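# Level the wobbly stand under the network switch with wedges

## Task

Get the wobbly stand resting firmly and level on the table while the network switch stays on top of it, using the wedges if helpful. Finish by releasing everything and pulling the grippers away; the stand must stay steady without any robot support, or the job is not done.

## Robot and tools

Robot and frame. There are two arms, left_arm and right_arm. Every pose in results uses one shared scene frame: origin on the table top midway between the arms, +z up, +x outward over the table, and left_arm on the +y side. The names left and right refer to the arms, not to image sides. Base roots sit at about (+0.010, +0.271, +0.114) m for left_arm and (-0.017, -0.249, +0.114) m for right_arm, both slightly tilted. Any mounting plates and the metal frame behind the arms are fixed obstacles. Joint ranges in rad, base to hand: waist -2.618 to 3.054, shoulder 0 to 3.142, elbow 0 to 3.142, wrist pitch -1.571 to 1.571, wrist yaw -1.571 to 1.571, wrist roll -2.094 to 2.094.

Gripper axes. Each gripper has its own frame: fingers extend along its +z and close along its y. The reported end_effector_position is the point between the finger pads, roughly 1 cm short of the tips. Printed positions can be slightly wrong, more so at long reach.

The 14-number row. Both motion tools use one flat list of 14 numbers covering both arms, even when one arm should not move: for left_arm dx, dy, dz, rx, ry, rz, opening, then the same seven for right_arm. All values lie in [-1, 1]. dx to rz are offsets (not poses), expressed in that gripper's own axes; 1.0 equals 0.6 m of travel or 180 degrees of turn. rx, ry, rz form a single rotation vector. opening is absolute, not an offset: +1 is fully open (0.094 m), -1 is closed.

execute_actions(actions). actions is a list of up to 15 actions; each action is a table of up to 15 rows, each row 14 numbers as above. Each row is applied for one control step of 1/30 s, and a table with fewer than 15 rows repeats its last row to fill 15 steps (0.5 s per action). Every row in an action is an offset from the gripper's measured pose at the start of that action, not from the previous row; for the first action in a call that start is the last pose a result reported. An empty list just returns state and pictures. Per step the commanded pose is clipped to within 70 mm and 16 degrees of the measured pose, so large offsets need several actions, and after an action the arm only continues to its last clipped pose. Position wins over orientation when both cannot be met. Arms tend to finish a centimetre or more low and can sag under zero offsets; to hold an arm still, send the correcting offset back to its desired pose in the first call of a reply, then zeros, raising the aim if it still droops.

move(target, speed, blocking). target is one 14-number row; its offsets are measured from the pose in the most recent result that showed one. The grippers travel in straight lines ending together, lasting 0.5 to 10 s (cut off at 10 s). speed is each path's top speed in m/s, 0.002 to 0.5, default 0.25, with rotation capped at twice that in rad/s. Openings are sent at the start. Paths ignore obstacles and the other arm, and grippers may lag, stray or overshoot speed. Faster moves and targets set deeper past a contact press harder. blocking=false returns after 0.5 s while motion continues; until a result shows the move ended, other motion commands are refused, so use wait or stop. The result adds a move: line naming the ending (done, off_target, moving, held, fault), any limits (paced = pose was clipped; held = a check blocked some steps, after which the arm may race), and each gripper's distance from its target.

wait(seconds): 0 to 10; the arms keep their last command and a running move continues; returns early if the move ends. stop(): brakes a running move, needing some room; fingers keep moving. zoom_image(camera, region): camera is cam_high, cam_low, cam_left_wrist or cam_right_wrist; region is [x0, y0, x1, y1] in that camera's pixels from the top-left, at most 504 by 504. read_manual(section): only returns licence text, no motion. finished_scene(scene): pass the current scene number; it ends the scene irreversibly after the robot holds its last command, and reports success.

Results. A state line gives each gripper's position (m) and quat_wxyz in the scene frame. Hand target lines show where the controller is currently driving each gripper. grip_measured is finger opening on the command scale; the last Joint positions value is opening in metres. Readings may be off by about 1 mm. To grasp, command roughly 0.03 below grip_measured (less for a lighter hold); force is about 50 to 62 N per pad, weaker on parts under 2 mm thick. Joint torques include offsets and noise. A pose unreachable line means the clearance check changed or blocked that arm's command; too close warns of proximity (plates and that side of the frame count as the arm). FAULT lines report an arm stop. Images arrive in the order cam_high (504x504), cam_low (504x504), cam_left_wrist (616x616), cam_right_wrist (616x616), with calibration given in the session.

Heat. Sustained loads warm motors: a MOTOR HOT warning appears at 75 °C, 90 °C stops that arm for 10 s, and at 100 °C the arm and gripper go limp and fall.

Avoid. Do not let anything fall or leave the table, including the switch and wedges. Keep the arms from striking or pressing on each other. Avoid drops, slips, slams and forceful pushes. Expect occasional tugs on held parts or nudges to loose items. The simulation keeps running while you compose a reply, holding the last command. Before ending, open the grippers, retreat, and confirm the stand stays level and stable on its own.

Each tool is called after ">>>" by a JSON object that holds its "api" and its "payload".

## Session

>>> {"api": "execute_actions", "payload": {"actions": []}}

Scene clock: 0.00 s.
left_arm: end_effector_position=(+0.4053, -0.2358, +0.3348) grip_measured=+1.000 end_effector_quat_wxyz=(+0.542, +0.463, +0.687, +0.140) | right_arm: end_effector_position=(+0.1164, -0.5027, +0.1115) grip_measured=+1.000 end_effector_quat_wxyz=(-0.290, +0.883, +0.312, -0.196)
Joint positions: left_arm=[-1.219  2.254  2.018 -0.135 -0.843  0.669  0.094] | right_arm=[-0.942  2.188  1.59  -1.505  0.15   1.48   0.094]
Joint velocities: left_arm=[-0.022  0.012  0.002  0.022  0.022  0.007  0.   ] | right_arm=[ 0.002 -0.007 -0.007  0.007  0.037  0.022  0.   ]
Joint torques (N m, as the arm reports them, + toward a larger angle): no reading
Motor temperatures (°C, as the motors report them): left_arm=[25 26 25 27 25 26] | right_arm=[27 24 25 26 26 23]
Hand target (left_arm): +0.405, -0.235, +0.354; +0.557, +0.448, +0.687, +0.130
Hand target (right_arm): +0.116, -0.506, +0.115; -0.283, +0.885, +0.311, -0.198

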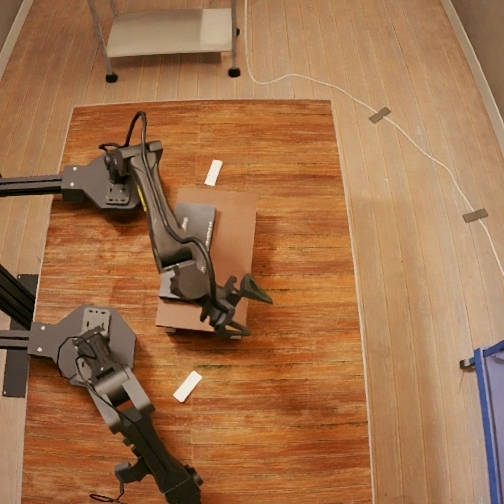

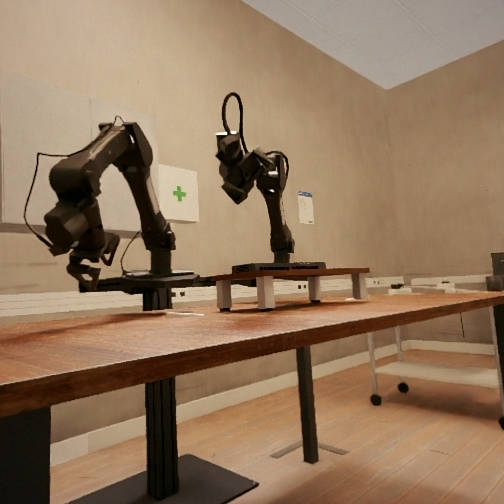

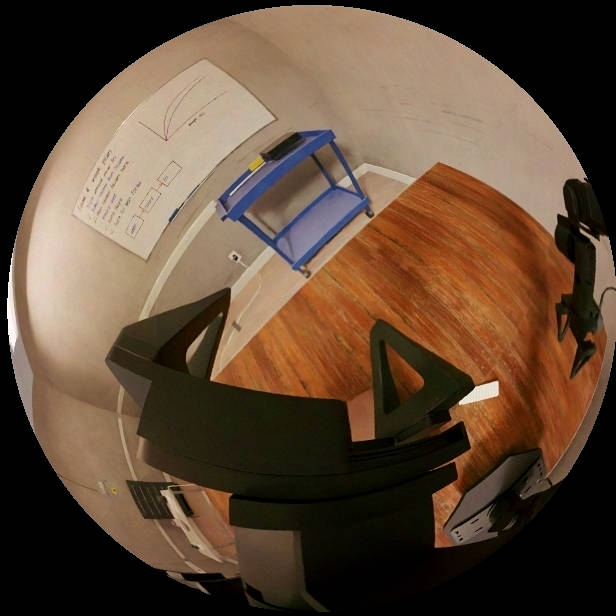

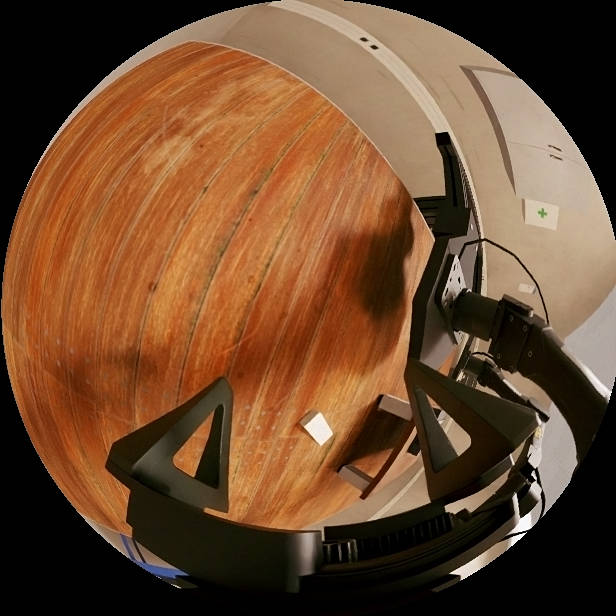

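>>> {"api": "zoom_image", "payload": {"camera": "cam_low", "region": [150, 250, 410, 330]}}

>>> {"api": "zoom_image", "payload": {"camera": "cam_high", "region": [130, 140, 290, 420]}}

>>> {"api": "zoom_image", "payload": {"camera": "cam_right_wrist", "region": [280, 370, 440, 510]}}

Region (150, 250, 410, 330) of cam_low's 504x504 image, scaled by 1.938, with more detail than that image has; it fills the top 155 rows of this view, and the rest is white.

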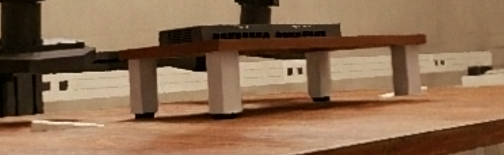

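Region (130, 140, 290, 420) of cam_high's 504x504 image, scaled by 1.800, with more detail than that image has; it fills the left 288 columns of this view, and the rest is white.

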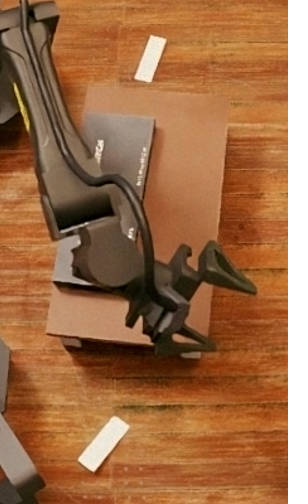

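Region (280, 370, 440, 510) of cam_right_wrist's 616x616 image, scaled by 3.150, with more detail than that image has; it fills the top 441 rows of this view, and the rest is white.

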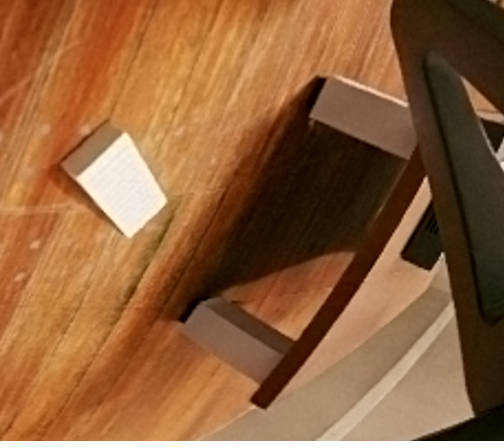

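>>> {"api": "move", "payload": {"target": [0.864,0.212,-0.429,0.363,0.132,0.21,1,0,0,0,0,0,0,1], "speed": 0.3}}

Scene clock: 4.57 s.
left_arm: end_effector_position=(+0.2579, +0.3230, +0.2112) grip_measured=+1.000 end_effector_quat_wxyz=(+0.005, +0.820, +0.572, +0.029) | right_arm: end_effector_position=(+0.1164, -0.5027, +0.1115) grip_measured=+1.000 end_effector_quat_wxyz=(-0.290, +0.883, +0.312, -0.196)
Joint positions: left_arm=[ 0.128  1.202  1.025 -1.166 -0.041  2.089  0.094] | right_arm=[-0.942  2.188  1.59  -1.505  0.15   1.48   0.094]
Joint velocities: left_arm=[ 0.007 -0.007  0.007 -0.022  0.022  0.022  0.   ] | right_arm=[ 0.002 -0.007 -0.002 -0.007 -0.037 -0.022  0.   ]
Joint torques (N m, as the arm reports them, + toward a larger angle): left_arm=[ 0.39 -3.3   4.99  0.04  0.06  0.07] | right_arm=[ -1.04 -11.56   4.77  -1.09   0.13   0.04]
Motor temperatures (°C, as the motors report them): left_arm=[25 27 25 27 25 26] | right_arm=[27 25 25 26 26 23]
Hand target (left_arm): +0.249, +0.321, +0.207; -0.002, +0.821, +0.570, +0.010
Hand target (right_arm): +0.116, -0.503, +0.111; -0.290, +0.883, +0.312, -0.196
Off the commanded pose (left_arm): 0.014 m, 4 deg.
Off the commanded pose (right_arm): 0.000 m, 0 deg.
joint sent to its limit (left arm) — the command would take joint 6 (wrist roll) past its upper limit, so that joint was sent only as far as its limit.
move: off_target (left_arm)
camera_calibration (this result's frames):
cam_left_wrist: T_world_to_cam=[[-0.998766, 0.0496391, 0.00156318, 0.232585], [0.0388634, 0.761582, 0.646902, -0.385515], [0.0309211, 0.646164, -0.762572, 0.0648029], [0, 0, 0, 1]] pos_world=[0.245277, 0.240182, 0.298443]

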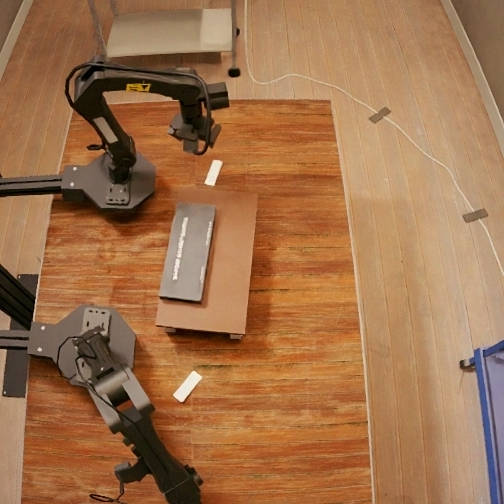

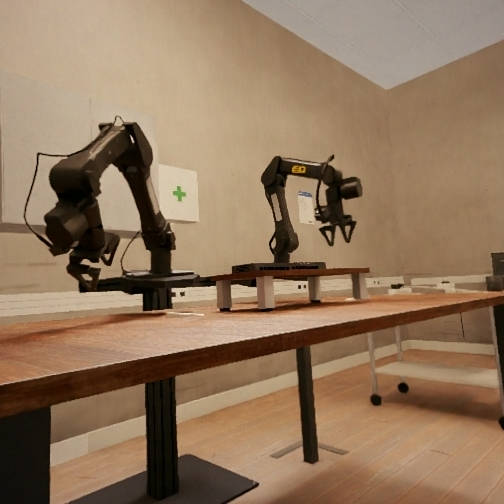

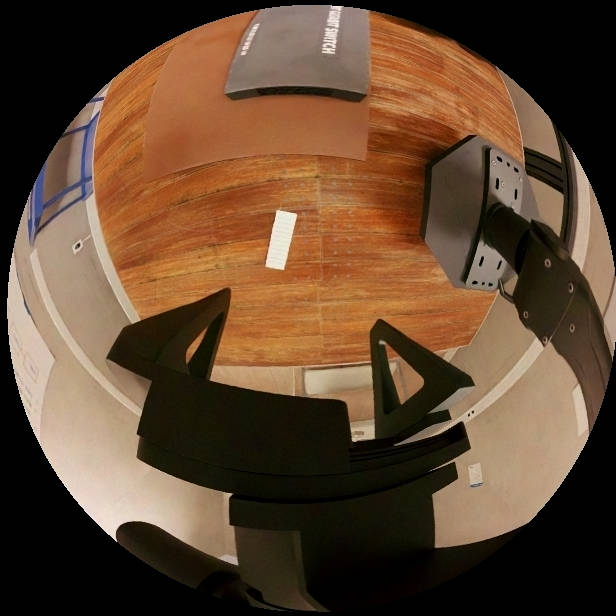

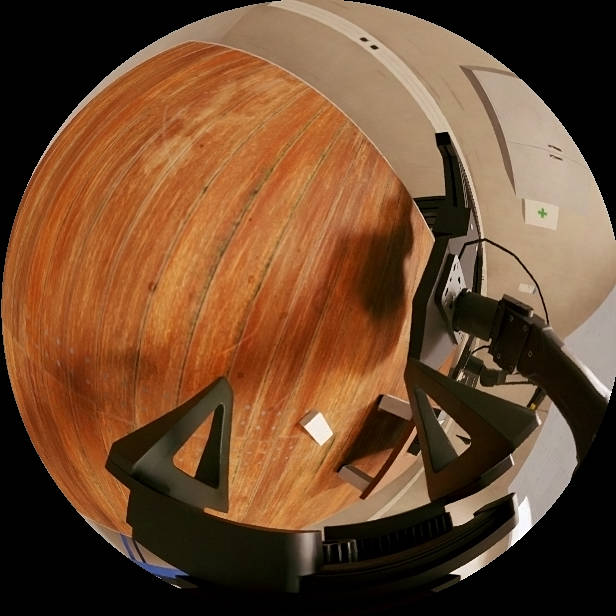

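>>> {"api": "zoom_image", "payload": {"camera": "cam_left_wrist", "region": [130, 100, 390, 300]}}

>>> {"api": "zoom_image", "payload": {"camera": "cam_low", "region": [290, 270, 400, 315]}}

>>> {"api": "zoom_image", "payload": {"camera": "cam_low", "region": [150, 280, 290, 325]}}

Region (130, 100, 390, 300) of cam_left_wrist's 616x616 image, scaled by 1.938, with more detail than that image has; it fills the top 388 rows of this view, and the rest is white.

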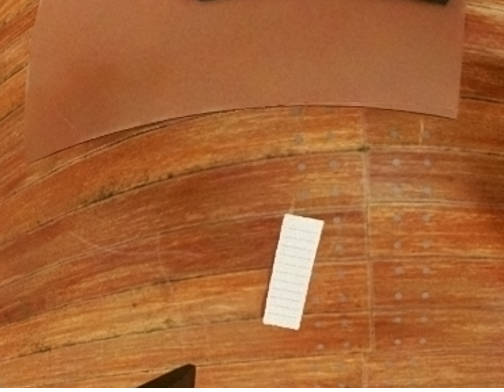

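Region (290, 270, 400, 315) of cam_low's 504x504 image, scaled by 4.582, with more detail than that image has; it fills the top 206 rows of this view, and the rest is white.

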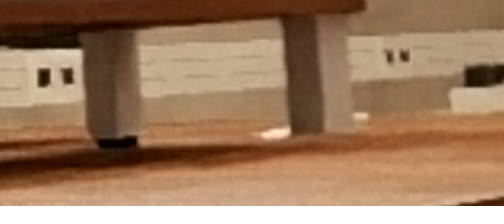

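Region (150, 280, 290, 325) of cam_low's 504x504 image, scaled by 3.600, with more detail than that image has; it fills the top 162 rows of this view, and the rest is white.

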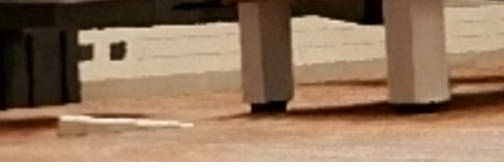

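>>> {"api": "move", "payload": {"target": [0.018,-0.008,0.30,0,0,0,0.3,0,0,0,0,0,0,1]}}

Scene clock: 7.17 s.
left_arm: end_effector_position=(+0.2713, +0.3399, +0.0352) grip_measured=+0.303 end_effector_quat_wxyz=(-0.010, +0.805, +0.592, +0.040) | right_arm: end_effector_position=(+0.1164, -0.5027, +0.1115) grip_measured=+1.000 end_effector_quat_wxyz=(-0.290, +0.883, +0.312, -0.196)
Joint positions: left_arm=[ 0.18   1.635  0.643 -0.343 -0.066  2.092  0.061] | right_arm=[-0.942  2.188  1.59  -1.505  0.15   1.48   0.094]
Joint velocities: left_arm=[ 0.007 -0.007  0.002  0.081 -0.037  0.007 -0.   ] | right_arm=[-0.012 -0.002  0.007 -0.066 -0.022  0.007  0.   ]
Joint torques (N m, as the arm reports them, + toward a larger angle): left_arm=[ 0.74 -4.91  2.29  0.39 -0.02  0.05] | right_arm=[ -0.99 -11.5    4.78  -1.08   0.13   0.03]
Motor temperatures (°C, as the motors report them): left_arm=[25 27 25 27 25 26] | right_arm=[27 25 25 26 26 23]
Hand target (left_arm): +0.265, +0.341, +0.031; -0.012, +0.805, +0.593, +0.035
Hand target (right_arm): +0.116, -0.503, +0.111; -0.290, +0.883, +0.312, -0.196
Off the commanded pose (left_arm): 0.006 m, 3 deg.
Off the commanded pose (right_arm): 0.000 m, 0 deg.
joint sent to its limit (left arm) — the command would take joint 6 (wrist roll) past its upper limit, so that joint was sent only as far as its limit.
move: off_target (left_arm)
camera_calibration (this result's frames):
cam_left_wrist: T_world_to_cam=[[-0.999998, -0.00051177, 0.00165759, 0.262704], [0.000736708, 0.739782, 0.672846, -0.268253], [-0.0015706, 0.672846, -0.739781, -0.0818441], [0, 0, 0, 1]] pos_world=[0.262773, 0.253652, 0.119511]

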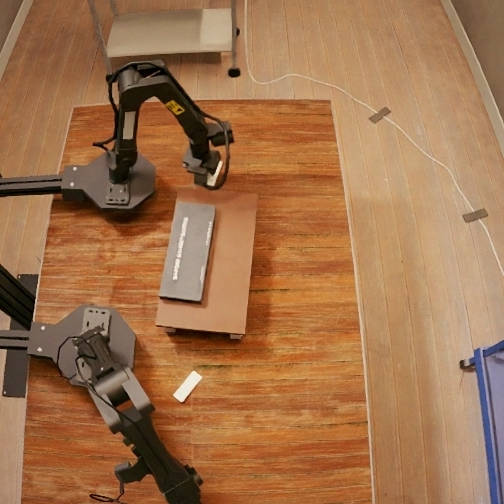

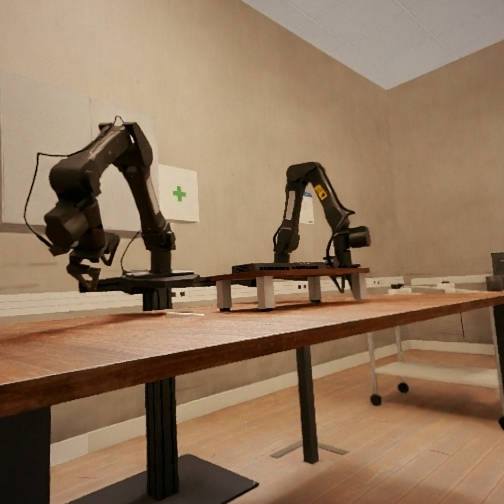

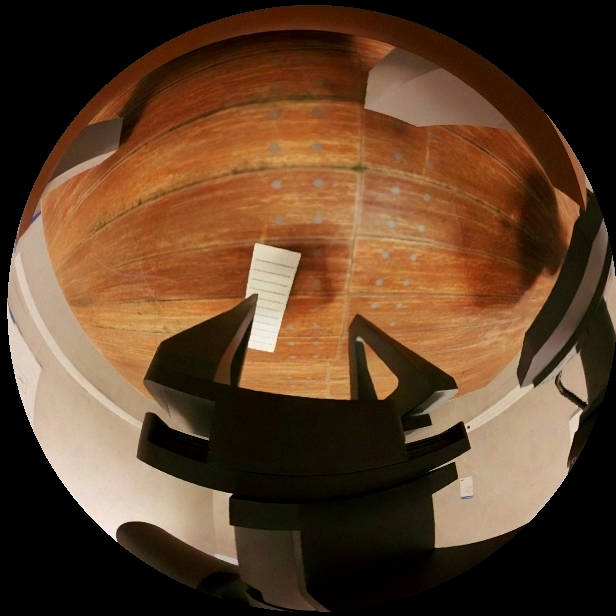

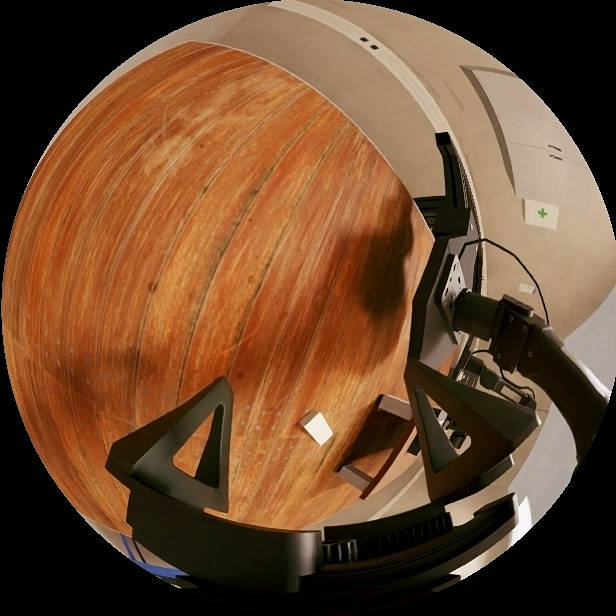

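>>> {"api": "execute_actions", "payload": {"actions": [[[0.027,0.032,0.008,0,0,0,0.6,0,0,0,0,0,0,1]],[[0,0,0,0,0,0,0.6,0,0,0,0,0,0,1]]]}}

Scene clock: 9.40 s.
left_arm: end_effector_position=(+0.2854, +0.3451, +0.0286) grip_measured=+0.597 end_effector_quat_wxyz=(-0.014, +0.804, +0.594, +0.033) | right_arm: end_effector_position=(+0.1164, -0.5027, +0.1115) grip_measured=+1.000 end_effector_quat_wxyz=(-0.290, +0.883, +0.312, -0.196)
Joint positions: left_arm=[ 0.187  1.713  0.716 -0.353 -0.066  2.092  0.075] | right_arm=[-0.942  2.188  1.59  -1.505  0.15   1.48   0.094]
Joint velocities: left_arm=[-0.032 -0.002 -0.007 -0.022 -0.022  0.022  0.   ] | right_arm=[-0.027 -0.002 -0.002  0.007  0.022  0.037  0.   ]
Joint torques (N m, as the arm reports them, + toward a larger angle): left_arm=[-0.08 -6.04  3.72  0.25 -0.02 -0.02] | right_arm=[ -0.94 -11.57   4.74  -1.09   0.14   0.02]
Motor temperatures (°C, as the motors report them): left_arm=[25 27 25 27 25 26] | right_arm=[27 25 25 26 26 23]
Hand target (left_arm): +0.285, +0.345, +0.029; -0.014, +0.804, +0.594, +0.033
Hand target (right_arm): +0.116, -0.503, +0.111; -0.290, +0.883, +0.312, -0.196
Off the commanded pose (left_arm): 0.000 m, 0 deg.
Off the commanded pose (right_arm): 0.000 m, 0 deg.
camera_calibration (this result's frames):
cam_left_wrist: T_world_to_cam=[[-0.999833, -0.00667045, 0.0170185, 0.27848], [0.00648551, 0.74101, 0.671463, -0.269669], [-0.0170898, 0.671461, -0.740842, -0.0851786], [0, 0, 0, 1]] pos_world=[0.278727, 0.258879, 0.11323]

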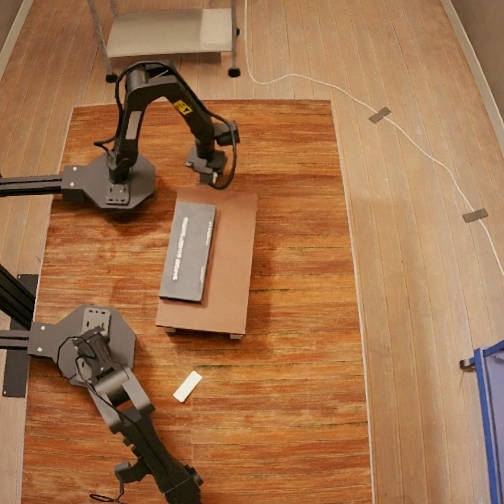

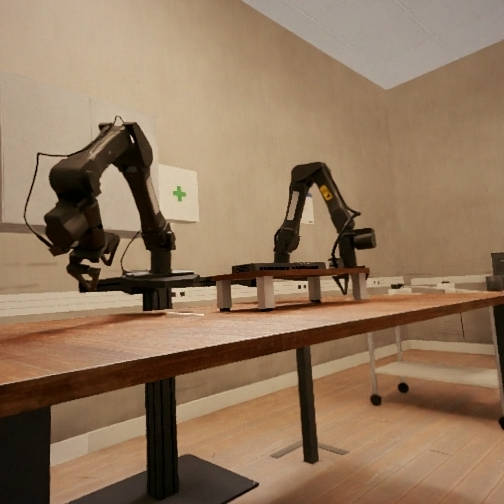

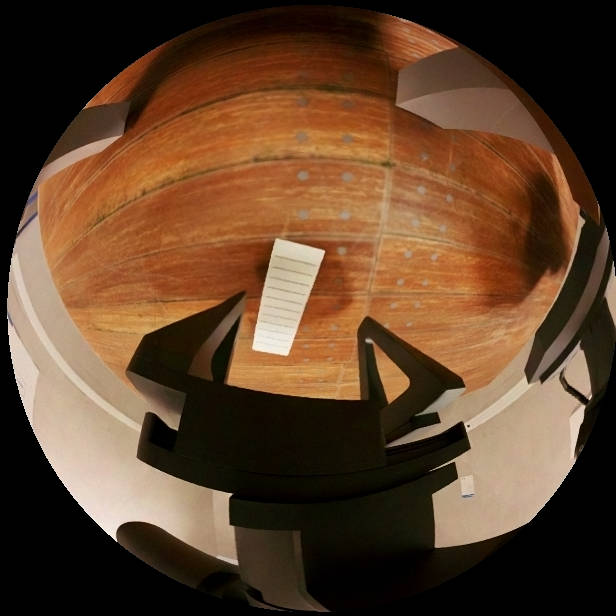

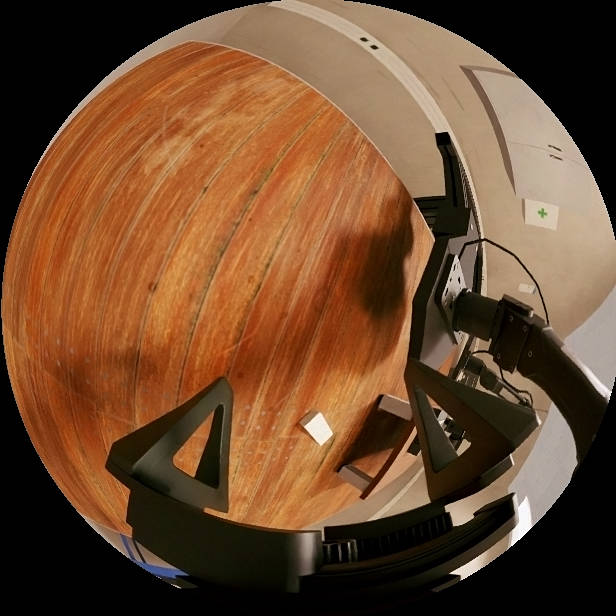

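>>> {"api": "execute_actions", "payload": {"actions": [[[0,0.018,0.03,0,0,0,0.6,0,0,0,0,0,0,1]],[[0,0,0,0,0,0,0.6,0,0,0,0,0,0,1]],[[0,0,0,0,0,0,-0.6,0,0,0,0,0,0,1]],[[0,0,0,0,0,0,-0.6,0,0,0,0,0,0,1]]]}}

Scene clock: 13.47 s.
left_arm: end_effector_position=(+0.2890, +0.3442, +0.0134) grip_measured=-0.418 end_effector_quat_wxyz=(-0.015, +0.803, +0.595, +0.029) | right_arm: end_effector_position=(+0.1164, -0.5027, +0.1115) grip_measured=+1.000 end_effector_quat_wxyz=(-0.290, +0.883, +0.312, -0.196)
Joint positions: left_arm=[ 0.182  1.784  0.727 -0.301 -0.067  2.084  0.027] | right_arm=[-0.942  2.188  1.59  -1.505  0.15   1.48   0.094]
Joint velocities: left_arm=[ 0.007 -0.012  0.017  0.007 -0.022 -0.037 -0.   ] | right_arm=[-0.002  0.012  0.017  0.051 -0.095 -0.007  0.   ]
Joint torques (N m, as the arm reports them, + toward a larger angle): left_arm=[-0.09 -6.34  3.4   0.22 -0.02 -0.02] | right_arm=[ -1.01 -11.6    4.73  -1.07   0.14   0.04]
Motor temperatures (°C, as the motors report them): left_arm=[25 27 26 27 25 26] | right_arm=[27 26 25 26 26 23]
Hand target (left_arm): +0.289, +0.344, +0.013; -0.015, +0.803, +0.595, +0.029
Hand target (right_arm): +0.116, -0.503, +0.111; -0.290, +0.883, +0.312, -0.196
Off the commanded pose (left_arm): 0.000 m, 0 deg.
Off the commanded pose (right_arm): 0.000 m, 0 deg.
camera_calibration (this result's frames):
cam_left_wrist: T_world_to_cam=[[-0.999664, -0.00924377, 0.0242228, 0.283072], [0.00935777, 0.742662, 0.669602, -0.260177], [-0.024179, 0.669603, -0.742325, -0.0931217], [0, 0, 0, 1]] pos_world=[0.28316, 0.258195, 0.0982315]

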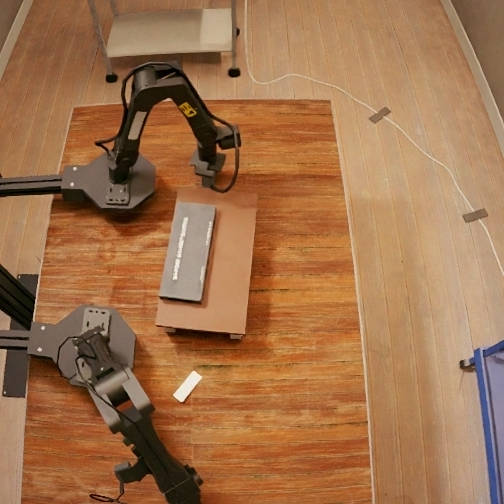

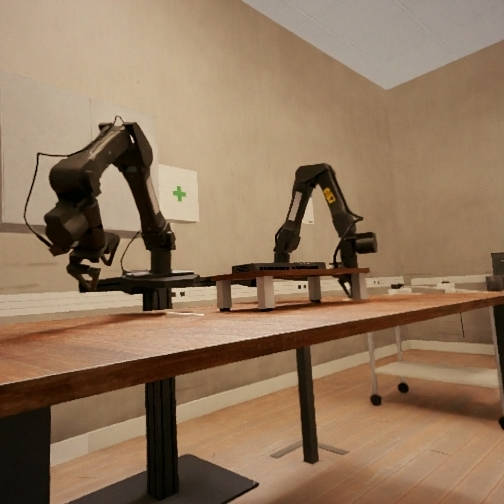

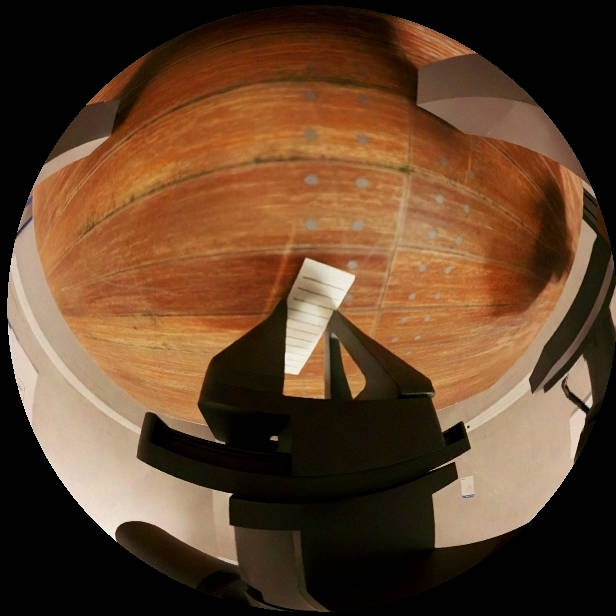

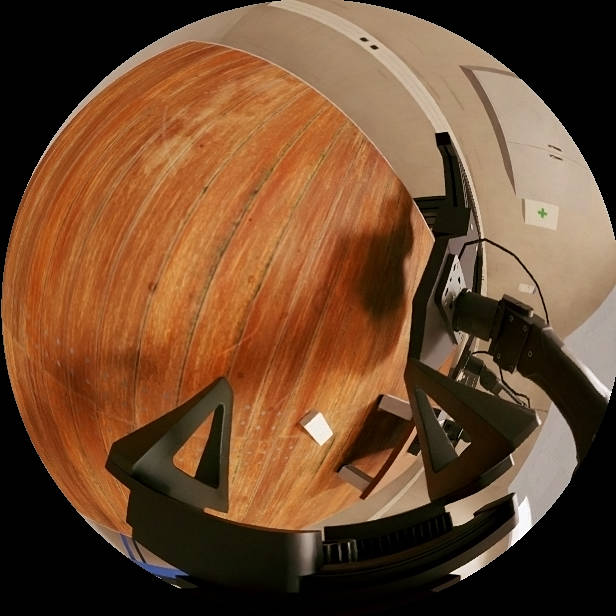

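>>> {"api": "execute_actions", "payload": {"actions": [[[0,0,0,0,0,0,-0.2,0,0,0,0,0,0,1]],[[0,0,-0.004,0,-0.167,0,-0.2,0,0,0,0,0,0,1]],[[0,0,0,0,0,0,-0.2,0,0,0,0,0,0,1]],[[0,0,0,0,0,0,-0.2,0,0,0,0,0,0,1]]]}}

Scene clock: 16.17 s.
left_arm: end_effector_position=(+0.2970, +0.3569, +0.0151) grip_measured=-0.203 end_effector_quat_wxyz=(+0.067, +0.737, +0.666, -0.096) | right_arm: end_effector_position=(+0.1164, -0.5027, +0.1115) grip_measured=+1.000 end_effector_quat_wxyz=(-0.290, +0.883, +0.312, -0.196)
Joint positions: left_arm=[ 0.371  1.932  0.968 -0.576  0.205  2.09   0.037] | right_arm=[-0.942  2.188  1.59  -1.505  0.15   1.48   0.094]
Joint velocities: left_arm=[ 0.007 -0.012 -0.027 -0.007 -0.037  0.051  0.   ] | right_arm=[ 0.002 -0.007 -0.002  0.066 -0.007  0.007  0.   ]
Joint torques (N m, as the arm reports them, + toward a larger angle): left_arm=[ 0.15 -7.62  3.54 -0.11  0.11 -0.02] | right_arm=[ -0.97 -11.5    4.79  -1.1    0.15   0.04]
Motor temperatures (°C, as the motors report them): left_arm=[25 27 26 27 25 26] | right_arm=[27 26 25 26 26 23]
Hand target (left_arm): +0.297, +0.357, +0.015; +0.067, +0.737, +0.666, -0.096
Hand target (right_arm): +0.116, -0.503, +0.111; -0.290, +0.883, +0.312, -0.196
Off the commanded pose (left_arm): 0.000 m, 0 deg.
Off the commanded pose (right_arm): 0.000 m, 0 deg.
camera_calibration (this result's frames):
cam_left_wrist: T_world_to_cam=[[-0.972969, -0.176442, 0.148997, 0.340964], [-0.0947764, 0.893428, 0.439095, -0.290252], [-0.210593, 0.413104, -0.886, 0.0489195], [0, 0, 0, 1]] pos_world=[0.31454, 0.299271, 0.119988]

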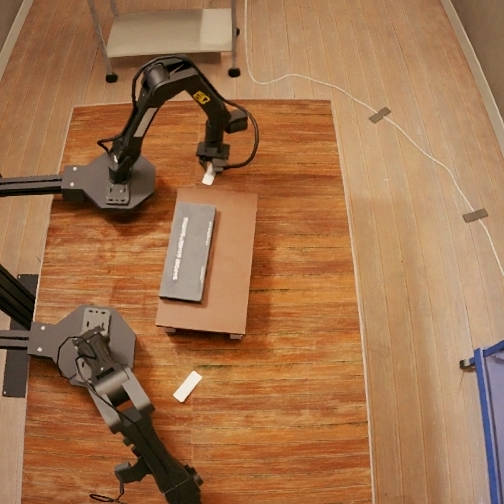

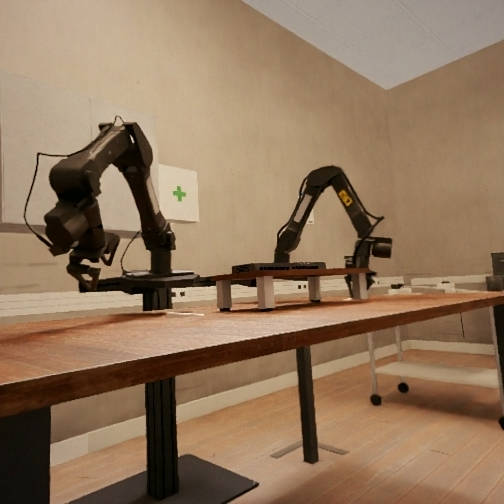

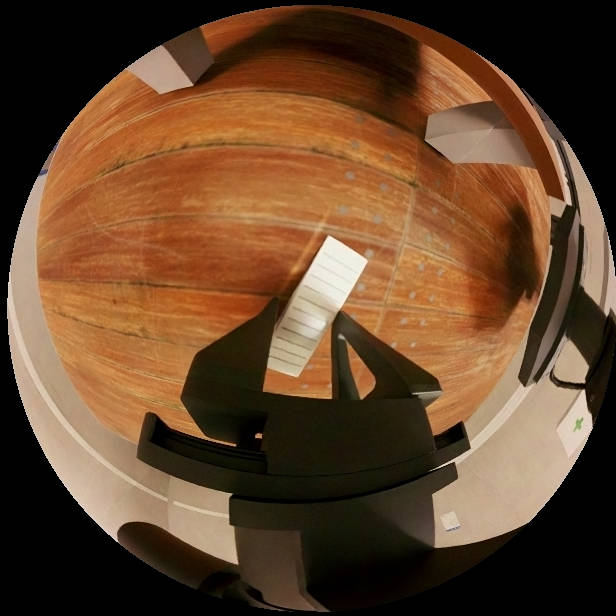

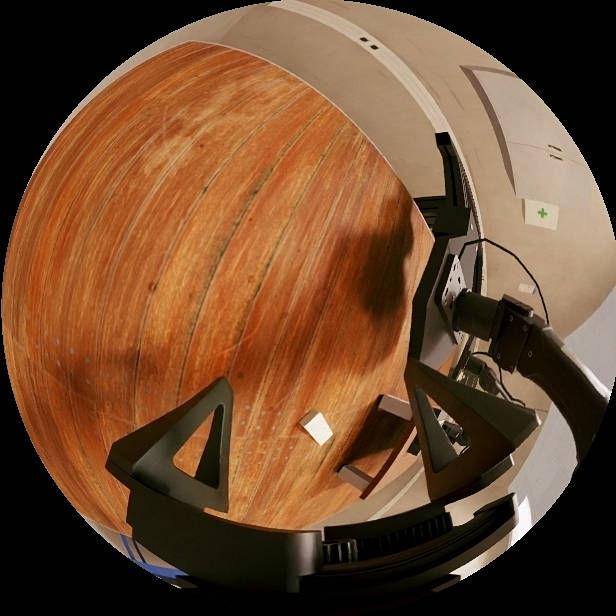

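>>> {"api": "execute_actions", "payload": {"actions": [[[0,0,0.004,0,0,0,-0.6,0,0,0,0,0,0,1]],[[0,0,0,0,0,0,-0.6,0,0,0,0,0,0,1]]]}}

Scene clock: 17.37 s.
left_arm: end_effector_position=(+0.2970, +0.3572, +0.0157) grip_measured=-0.420 end_effector_quat_wxyz=(+0.066, +0.737, +0.666, -0.095) | right_arm: end_effector_position=(+0.1164, -0.5027, +0.1115) grip_measured=+1.000 end_effector_quat_wxyz=(-0.290, +0.883, +0.312, -0.196)
Joint positions: left_arm=[ 0.371  1.93   0.968 -0.577  0.204  2.092  0.027] | right_arm=[-0.942  2.188  1.59  -1.505  0.15   1.48   0.094]
Joint velocities: left_arm=[-0.002 -0.002 -0.002  0.007 -0.051  0.037 -0.   ] | right_arm=[-0.007  0.002 -0.007  0.066 -0.051  0.037  0.   ]
Joint torques (N m, as the arm reports them, + toward a larger angle): left_arm=[ 0.15 -7.6   3.53 -0.11  0.11 -0.02] | right_arm=[ -1.07 -11.56   4.73  -1.09   0.15   0.02]
Motor temperatures (°C, as the motors report them): left_arm=[25 27 26 27 25 26] | right_arm=[27 26 25 26 26 23]
Hand target (left_arm): +0.297, +0.357, +0.016; +0.066, +0.737, +0.666, -0.095
Hand target (right_arm): +0.116, -0.503, +0.111; -0.290, +0.883, +0.312, -0.196
Off the commanded pose (left_arm): 0.000 m, 0 deg.
Off the commanded pose (right_arm): 0.000 m, 0 deg.
camera_calibration (this result's frames):
cam_left_wrist: T_world_to_cam=[[-0.973311, -0.175396, 0.14799, 0.340757], [-0.093888, 0.892773, 0.440615, -0.290833], [-0.209403, 0.414961, -0.885414, 0.0482937], [0, 0, 0, 1]] pos_world=[0.31447, 0.299375, 0.120477]

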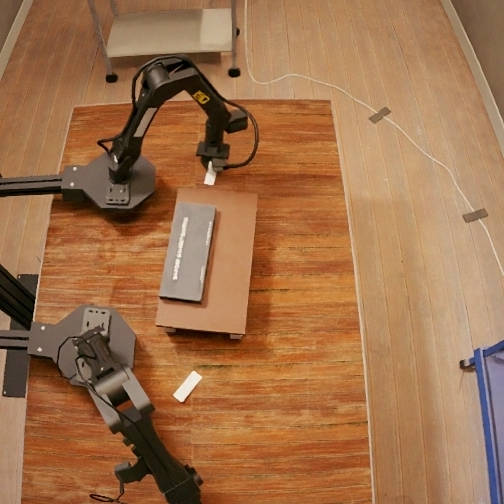

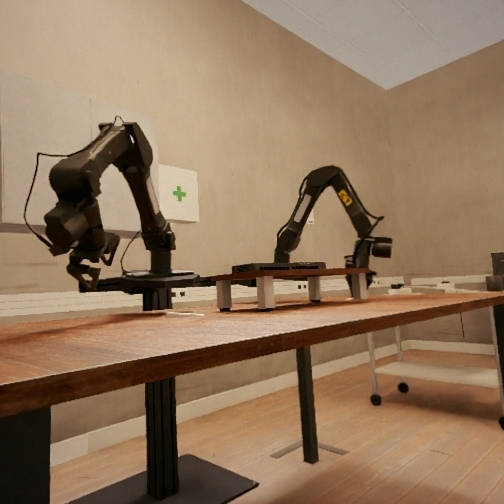

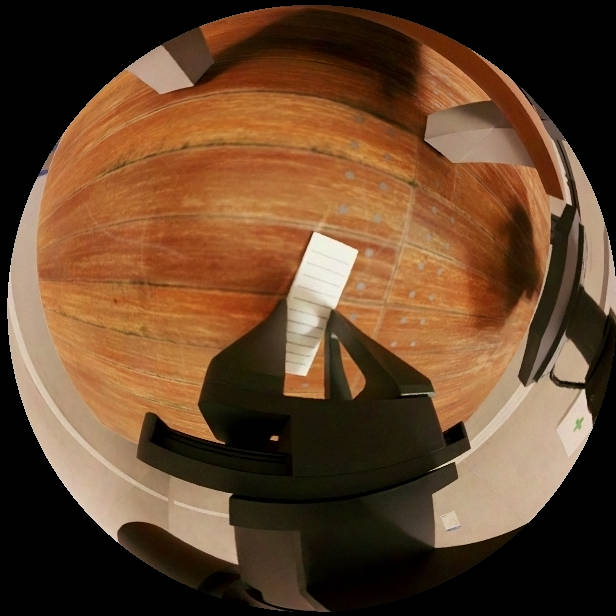

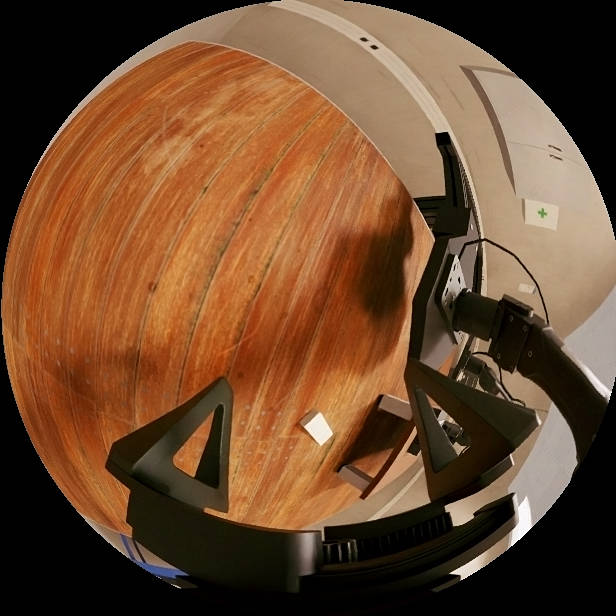

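>>> {"api": "move", "payload": {"target": [0.003,0.217,-0.016,0,0,0,-0.6,0,0,0,0,0,0,1], "speed": 0.1}}

Scene clock: 19.67 s.
left_arm: end_effector_position=(+0.4084, +0.3488, +0.0184) grip_measured=-0.420 end_effector_quat_wxyz=(+0.049, +0.734, +0.667, -0.114) | right_arm: end_effector_position=(+0.1164, -0.5027, +0.1115) grip_measured=+1.000 end_effector_quat_wxyz=(-0.290, +0.883, +0.312, -0.196)
Joint positions: left_arm=[ 0.238  2.237  1.565 -0.887  0.184  1.953  0.027] | right_arm=[-0.942  2.188  1.59  -1.505  0.15   1.48   0.094]
Joint velocities: left_arm=[-0.012 -0.007 -0.012 -0.022  0.007 -0.051  0.   ] | right_arm=[ 0.007 -0.002  0.002  0.022 -0.037  0.037  0.   ]
Joint torques (N m, as the arm reports them, + toward a larger angle): left_arm=[-0.96 -9.74  7.3   0.09  0.24 -0.1 ] | right_arm=[ -0.97 -11.49   4.82  -1.09   0.15   0.01]
Motor temperatures (°C, as the motors report them): left_arm=[25 28 26 27 25 26] | right_arm=[27 27 25 26 26 23]
Hand target (left_arm): +0.426, +0.347, +0.020; +0.067, +0.737, +0.666, -0.097
Hand target (right_arm): +0.116, -0.503, +0.111; -0.290, +0.883, +0.312, -0.196
Off the commanded pose (left_arm): 0.019 m, 3 deg.
Off the commanded pose (right_arm): 0.000 m, 0 deg.
move: off_target (left_arm)
camera_calibration (this result's frames):
cam_left_wrist: T_world_to_cam=[[-0.964587, -0.17559, 0.196825, 0.442931], [-0.0717534, 0.892755, 0.444792, -0.283194], [-0.253817, 0.414918, -0.873739, 0.0954148], [0, 0, 0, 1]] pos_world=[0.431143, 0.291007, 0.12215]

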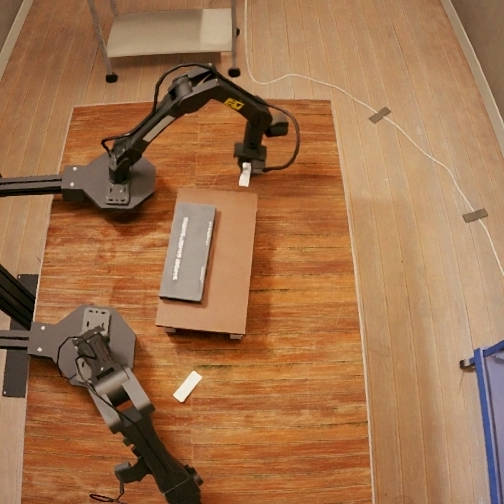

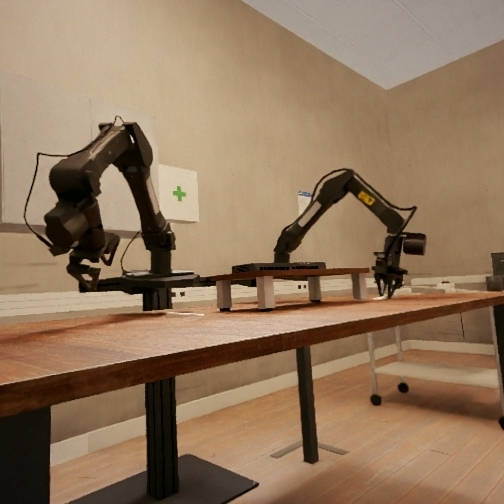

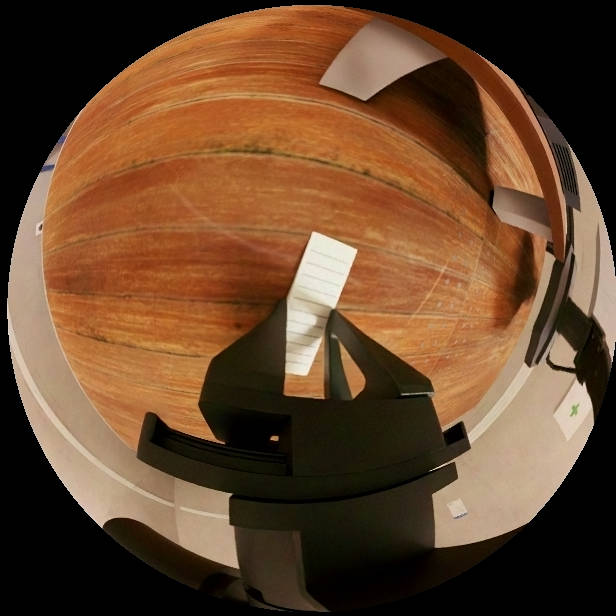

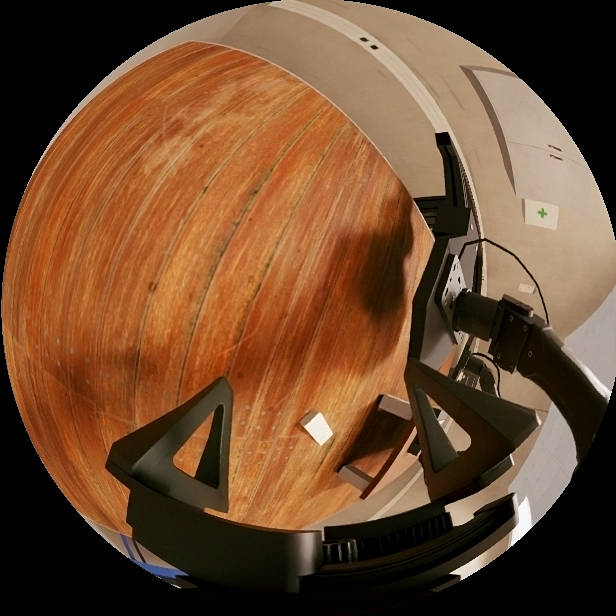

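>>> {"api": "move", "payload": {"target": [-0.165,0.003,0.045,0,0,0,-0.6,0,0,0,0,0,0,1], "speed": 0.06}}

>>> {"api": "zoom_image", "payload": {"camera": "cam_low", "region": [290, 240, 430, 315]}}

Scene clock: 22.03 s.
left_arm: end_effector_position=(+0.4012, +0.2827, +0.0182) grip_measured=-0.425 end_effector_quat_wxyz=(+0.028, +0.722, +0.684, -0.098) | right_arm: end_effector_position=(+0.1164, -0.5027, +0.1115) grip_measured=+1.000 end_effector_quat_wxyz=(-0.290, +0.883, +0.312, -0.196)
Joint positions: left_arm=[ 0.058  2.165  1.427 -0.785  0.129  1.725  0.027] | right_arm=[-0.942  2.188  1.59  -1.505  0.15   1.48   0.094]
Joint velocities: left_arm=[-0.032 -0.007  0.002  0.007 -0.022 -0.037  0.   ] | right_arm=[ 0.007  0.002  0.002  0.007  0.022 -0.022  0.   ]
Joint torques (N m, as the arm reports them, + toward a larger angle): left_arm=[-6.47 -9.97  1.79  0.21  0.58 -0.21] | right_arm=[ -1.02 -11.51   4.74  -1.08   0.12   0.02]
Motor temperatures (°C, as the motors report them): left_arm=[25 28 26 27 25 26] | right_arm=[27 27 25 27 26 23]
Hand target (left_arm): +0.397, +0.247, +0.016; +0.049, +0.734, +0.667, -0.118
Hand target (right_arm): +0.116, -0.503, +0.111; -0.290, +0.883, +0.312, -0.196
Off the commanded pose (left_arm): 0.036 m, 4 deg.
Off the commanded pose (right_arm): 0.000 m, 0 deg.
move: off_target (left_arm)
camera_calibration (this result's frames):
cam_left_wrist: T_world_to_cam=[[-0.954972, -0.222748, 0.195988, 0.433858], [-0.10007, 0.863682, 0.494003, -0.205903], [-0.27931, 0.452147, -0.847083, 0.120145], [0, 0, 0, 1]] pos_world=[0.427275, 0.220153, 0.118458]

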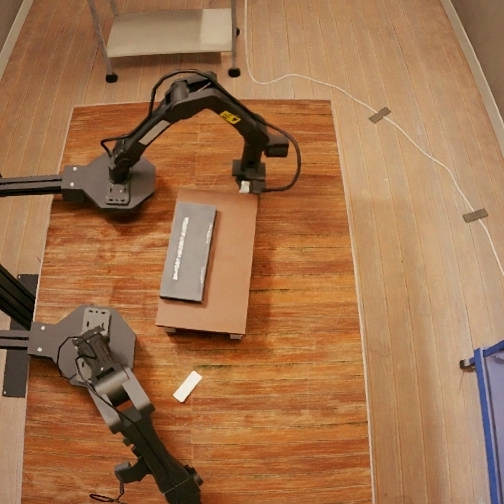

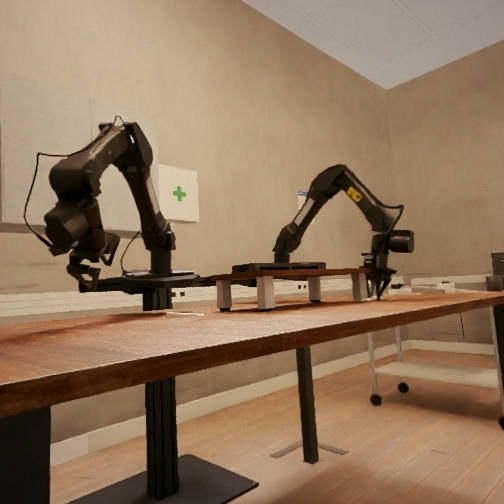

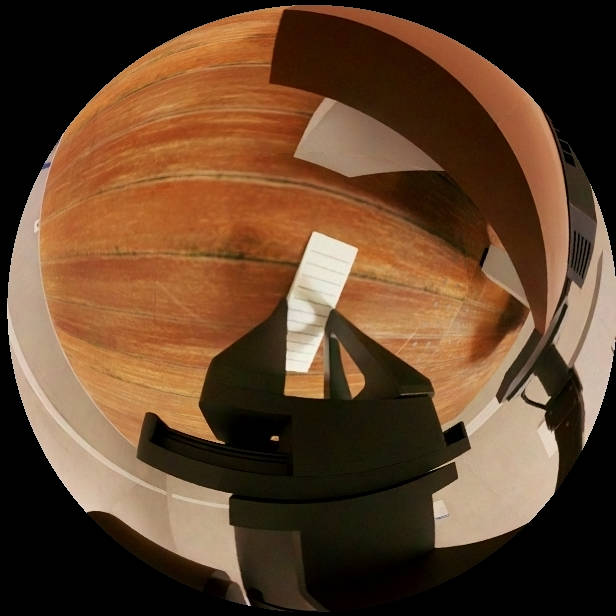

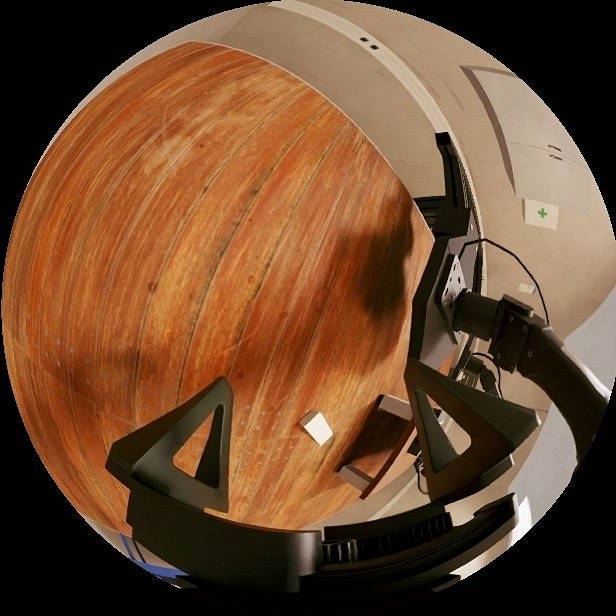

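Region (290, 240, 430, 315) of cam_low's 504x504 image, scaled by 3.600, with more detail than that image has; it fills the top 270 rows of this view, and the rest is white.

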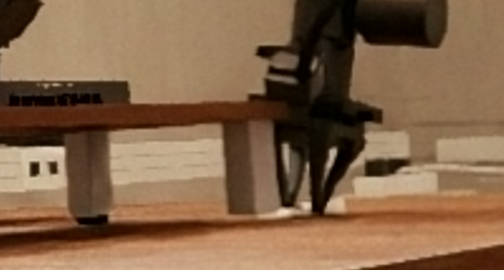

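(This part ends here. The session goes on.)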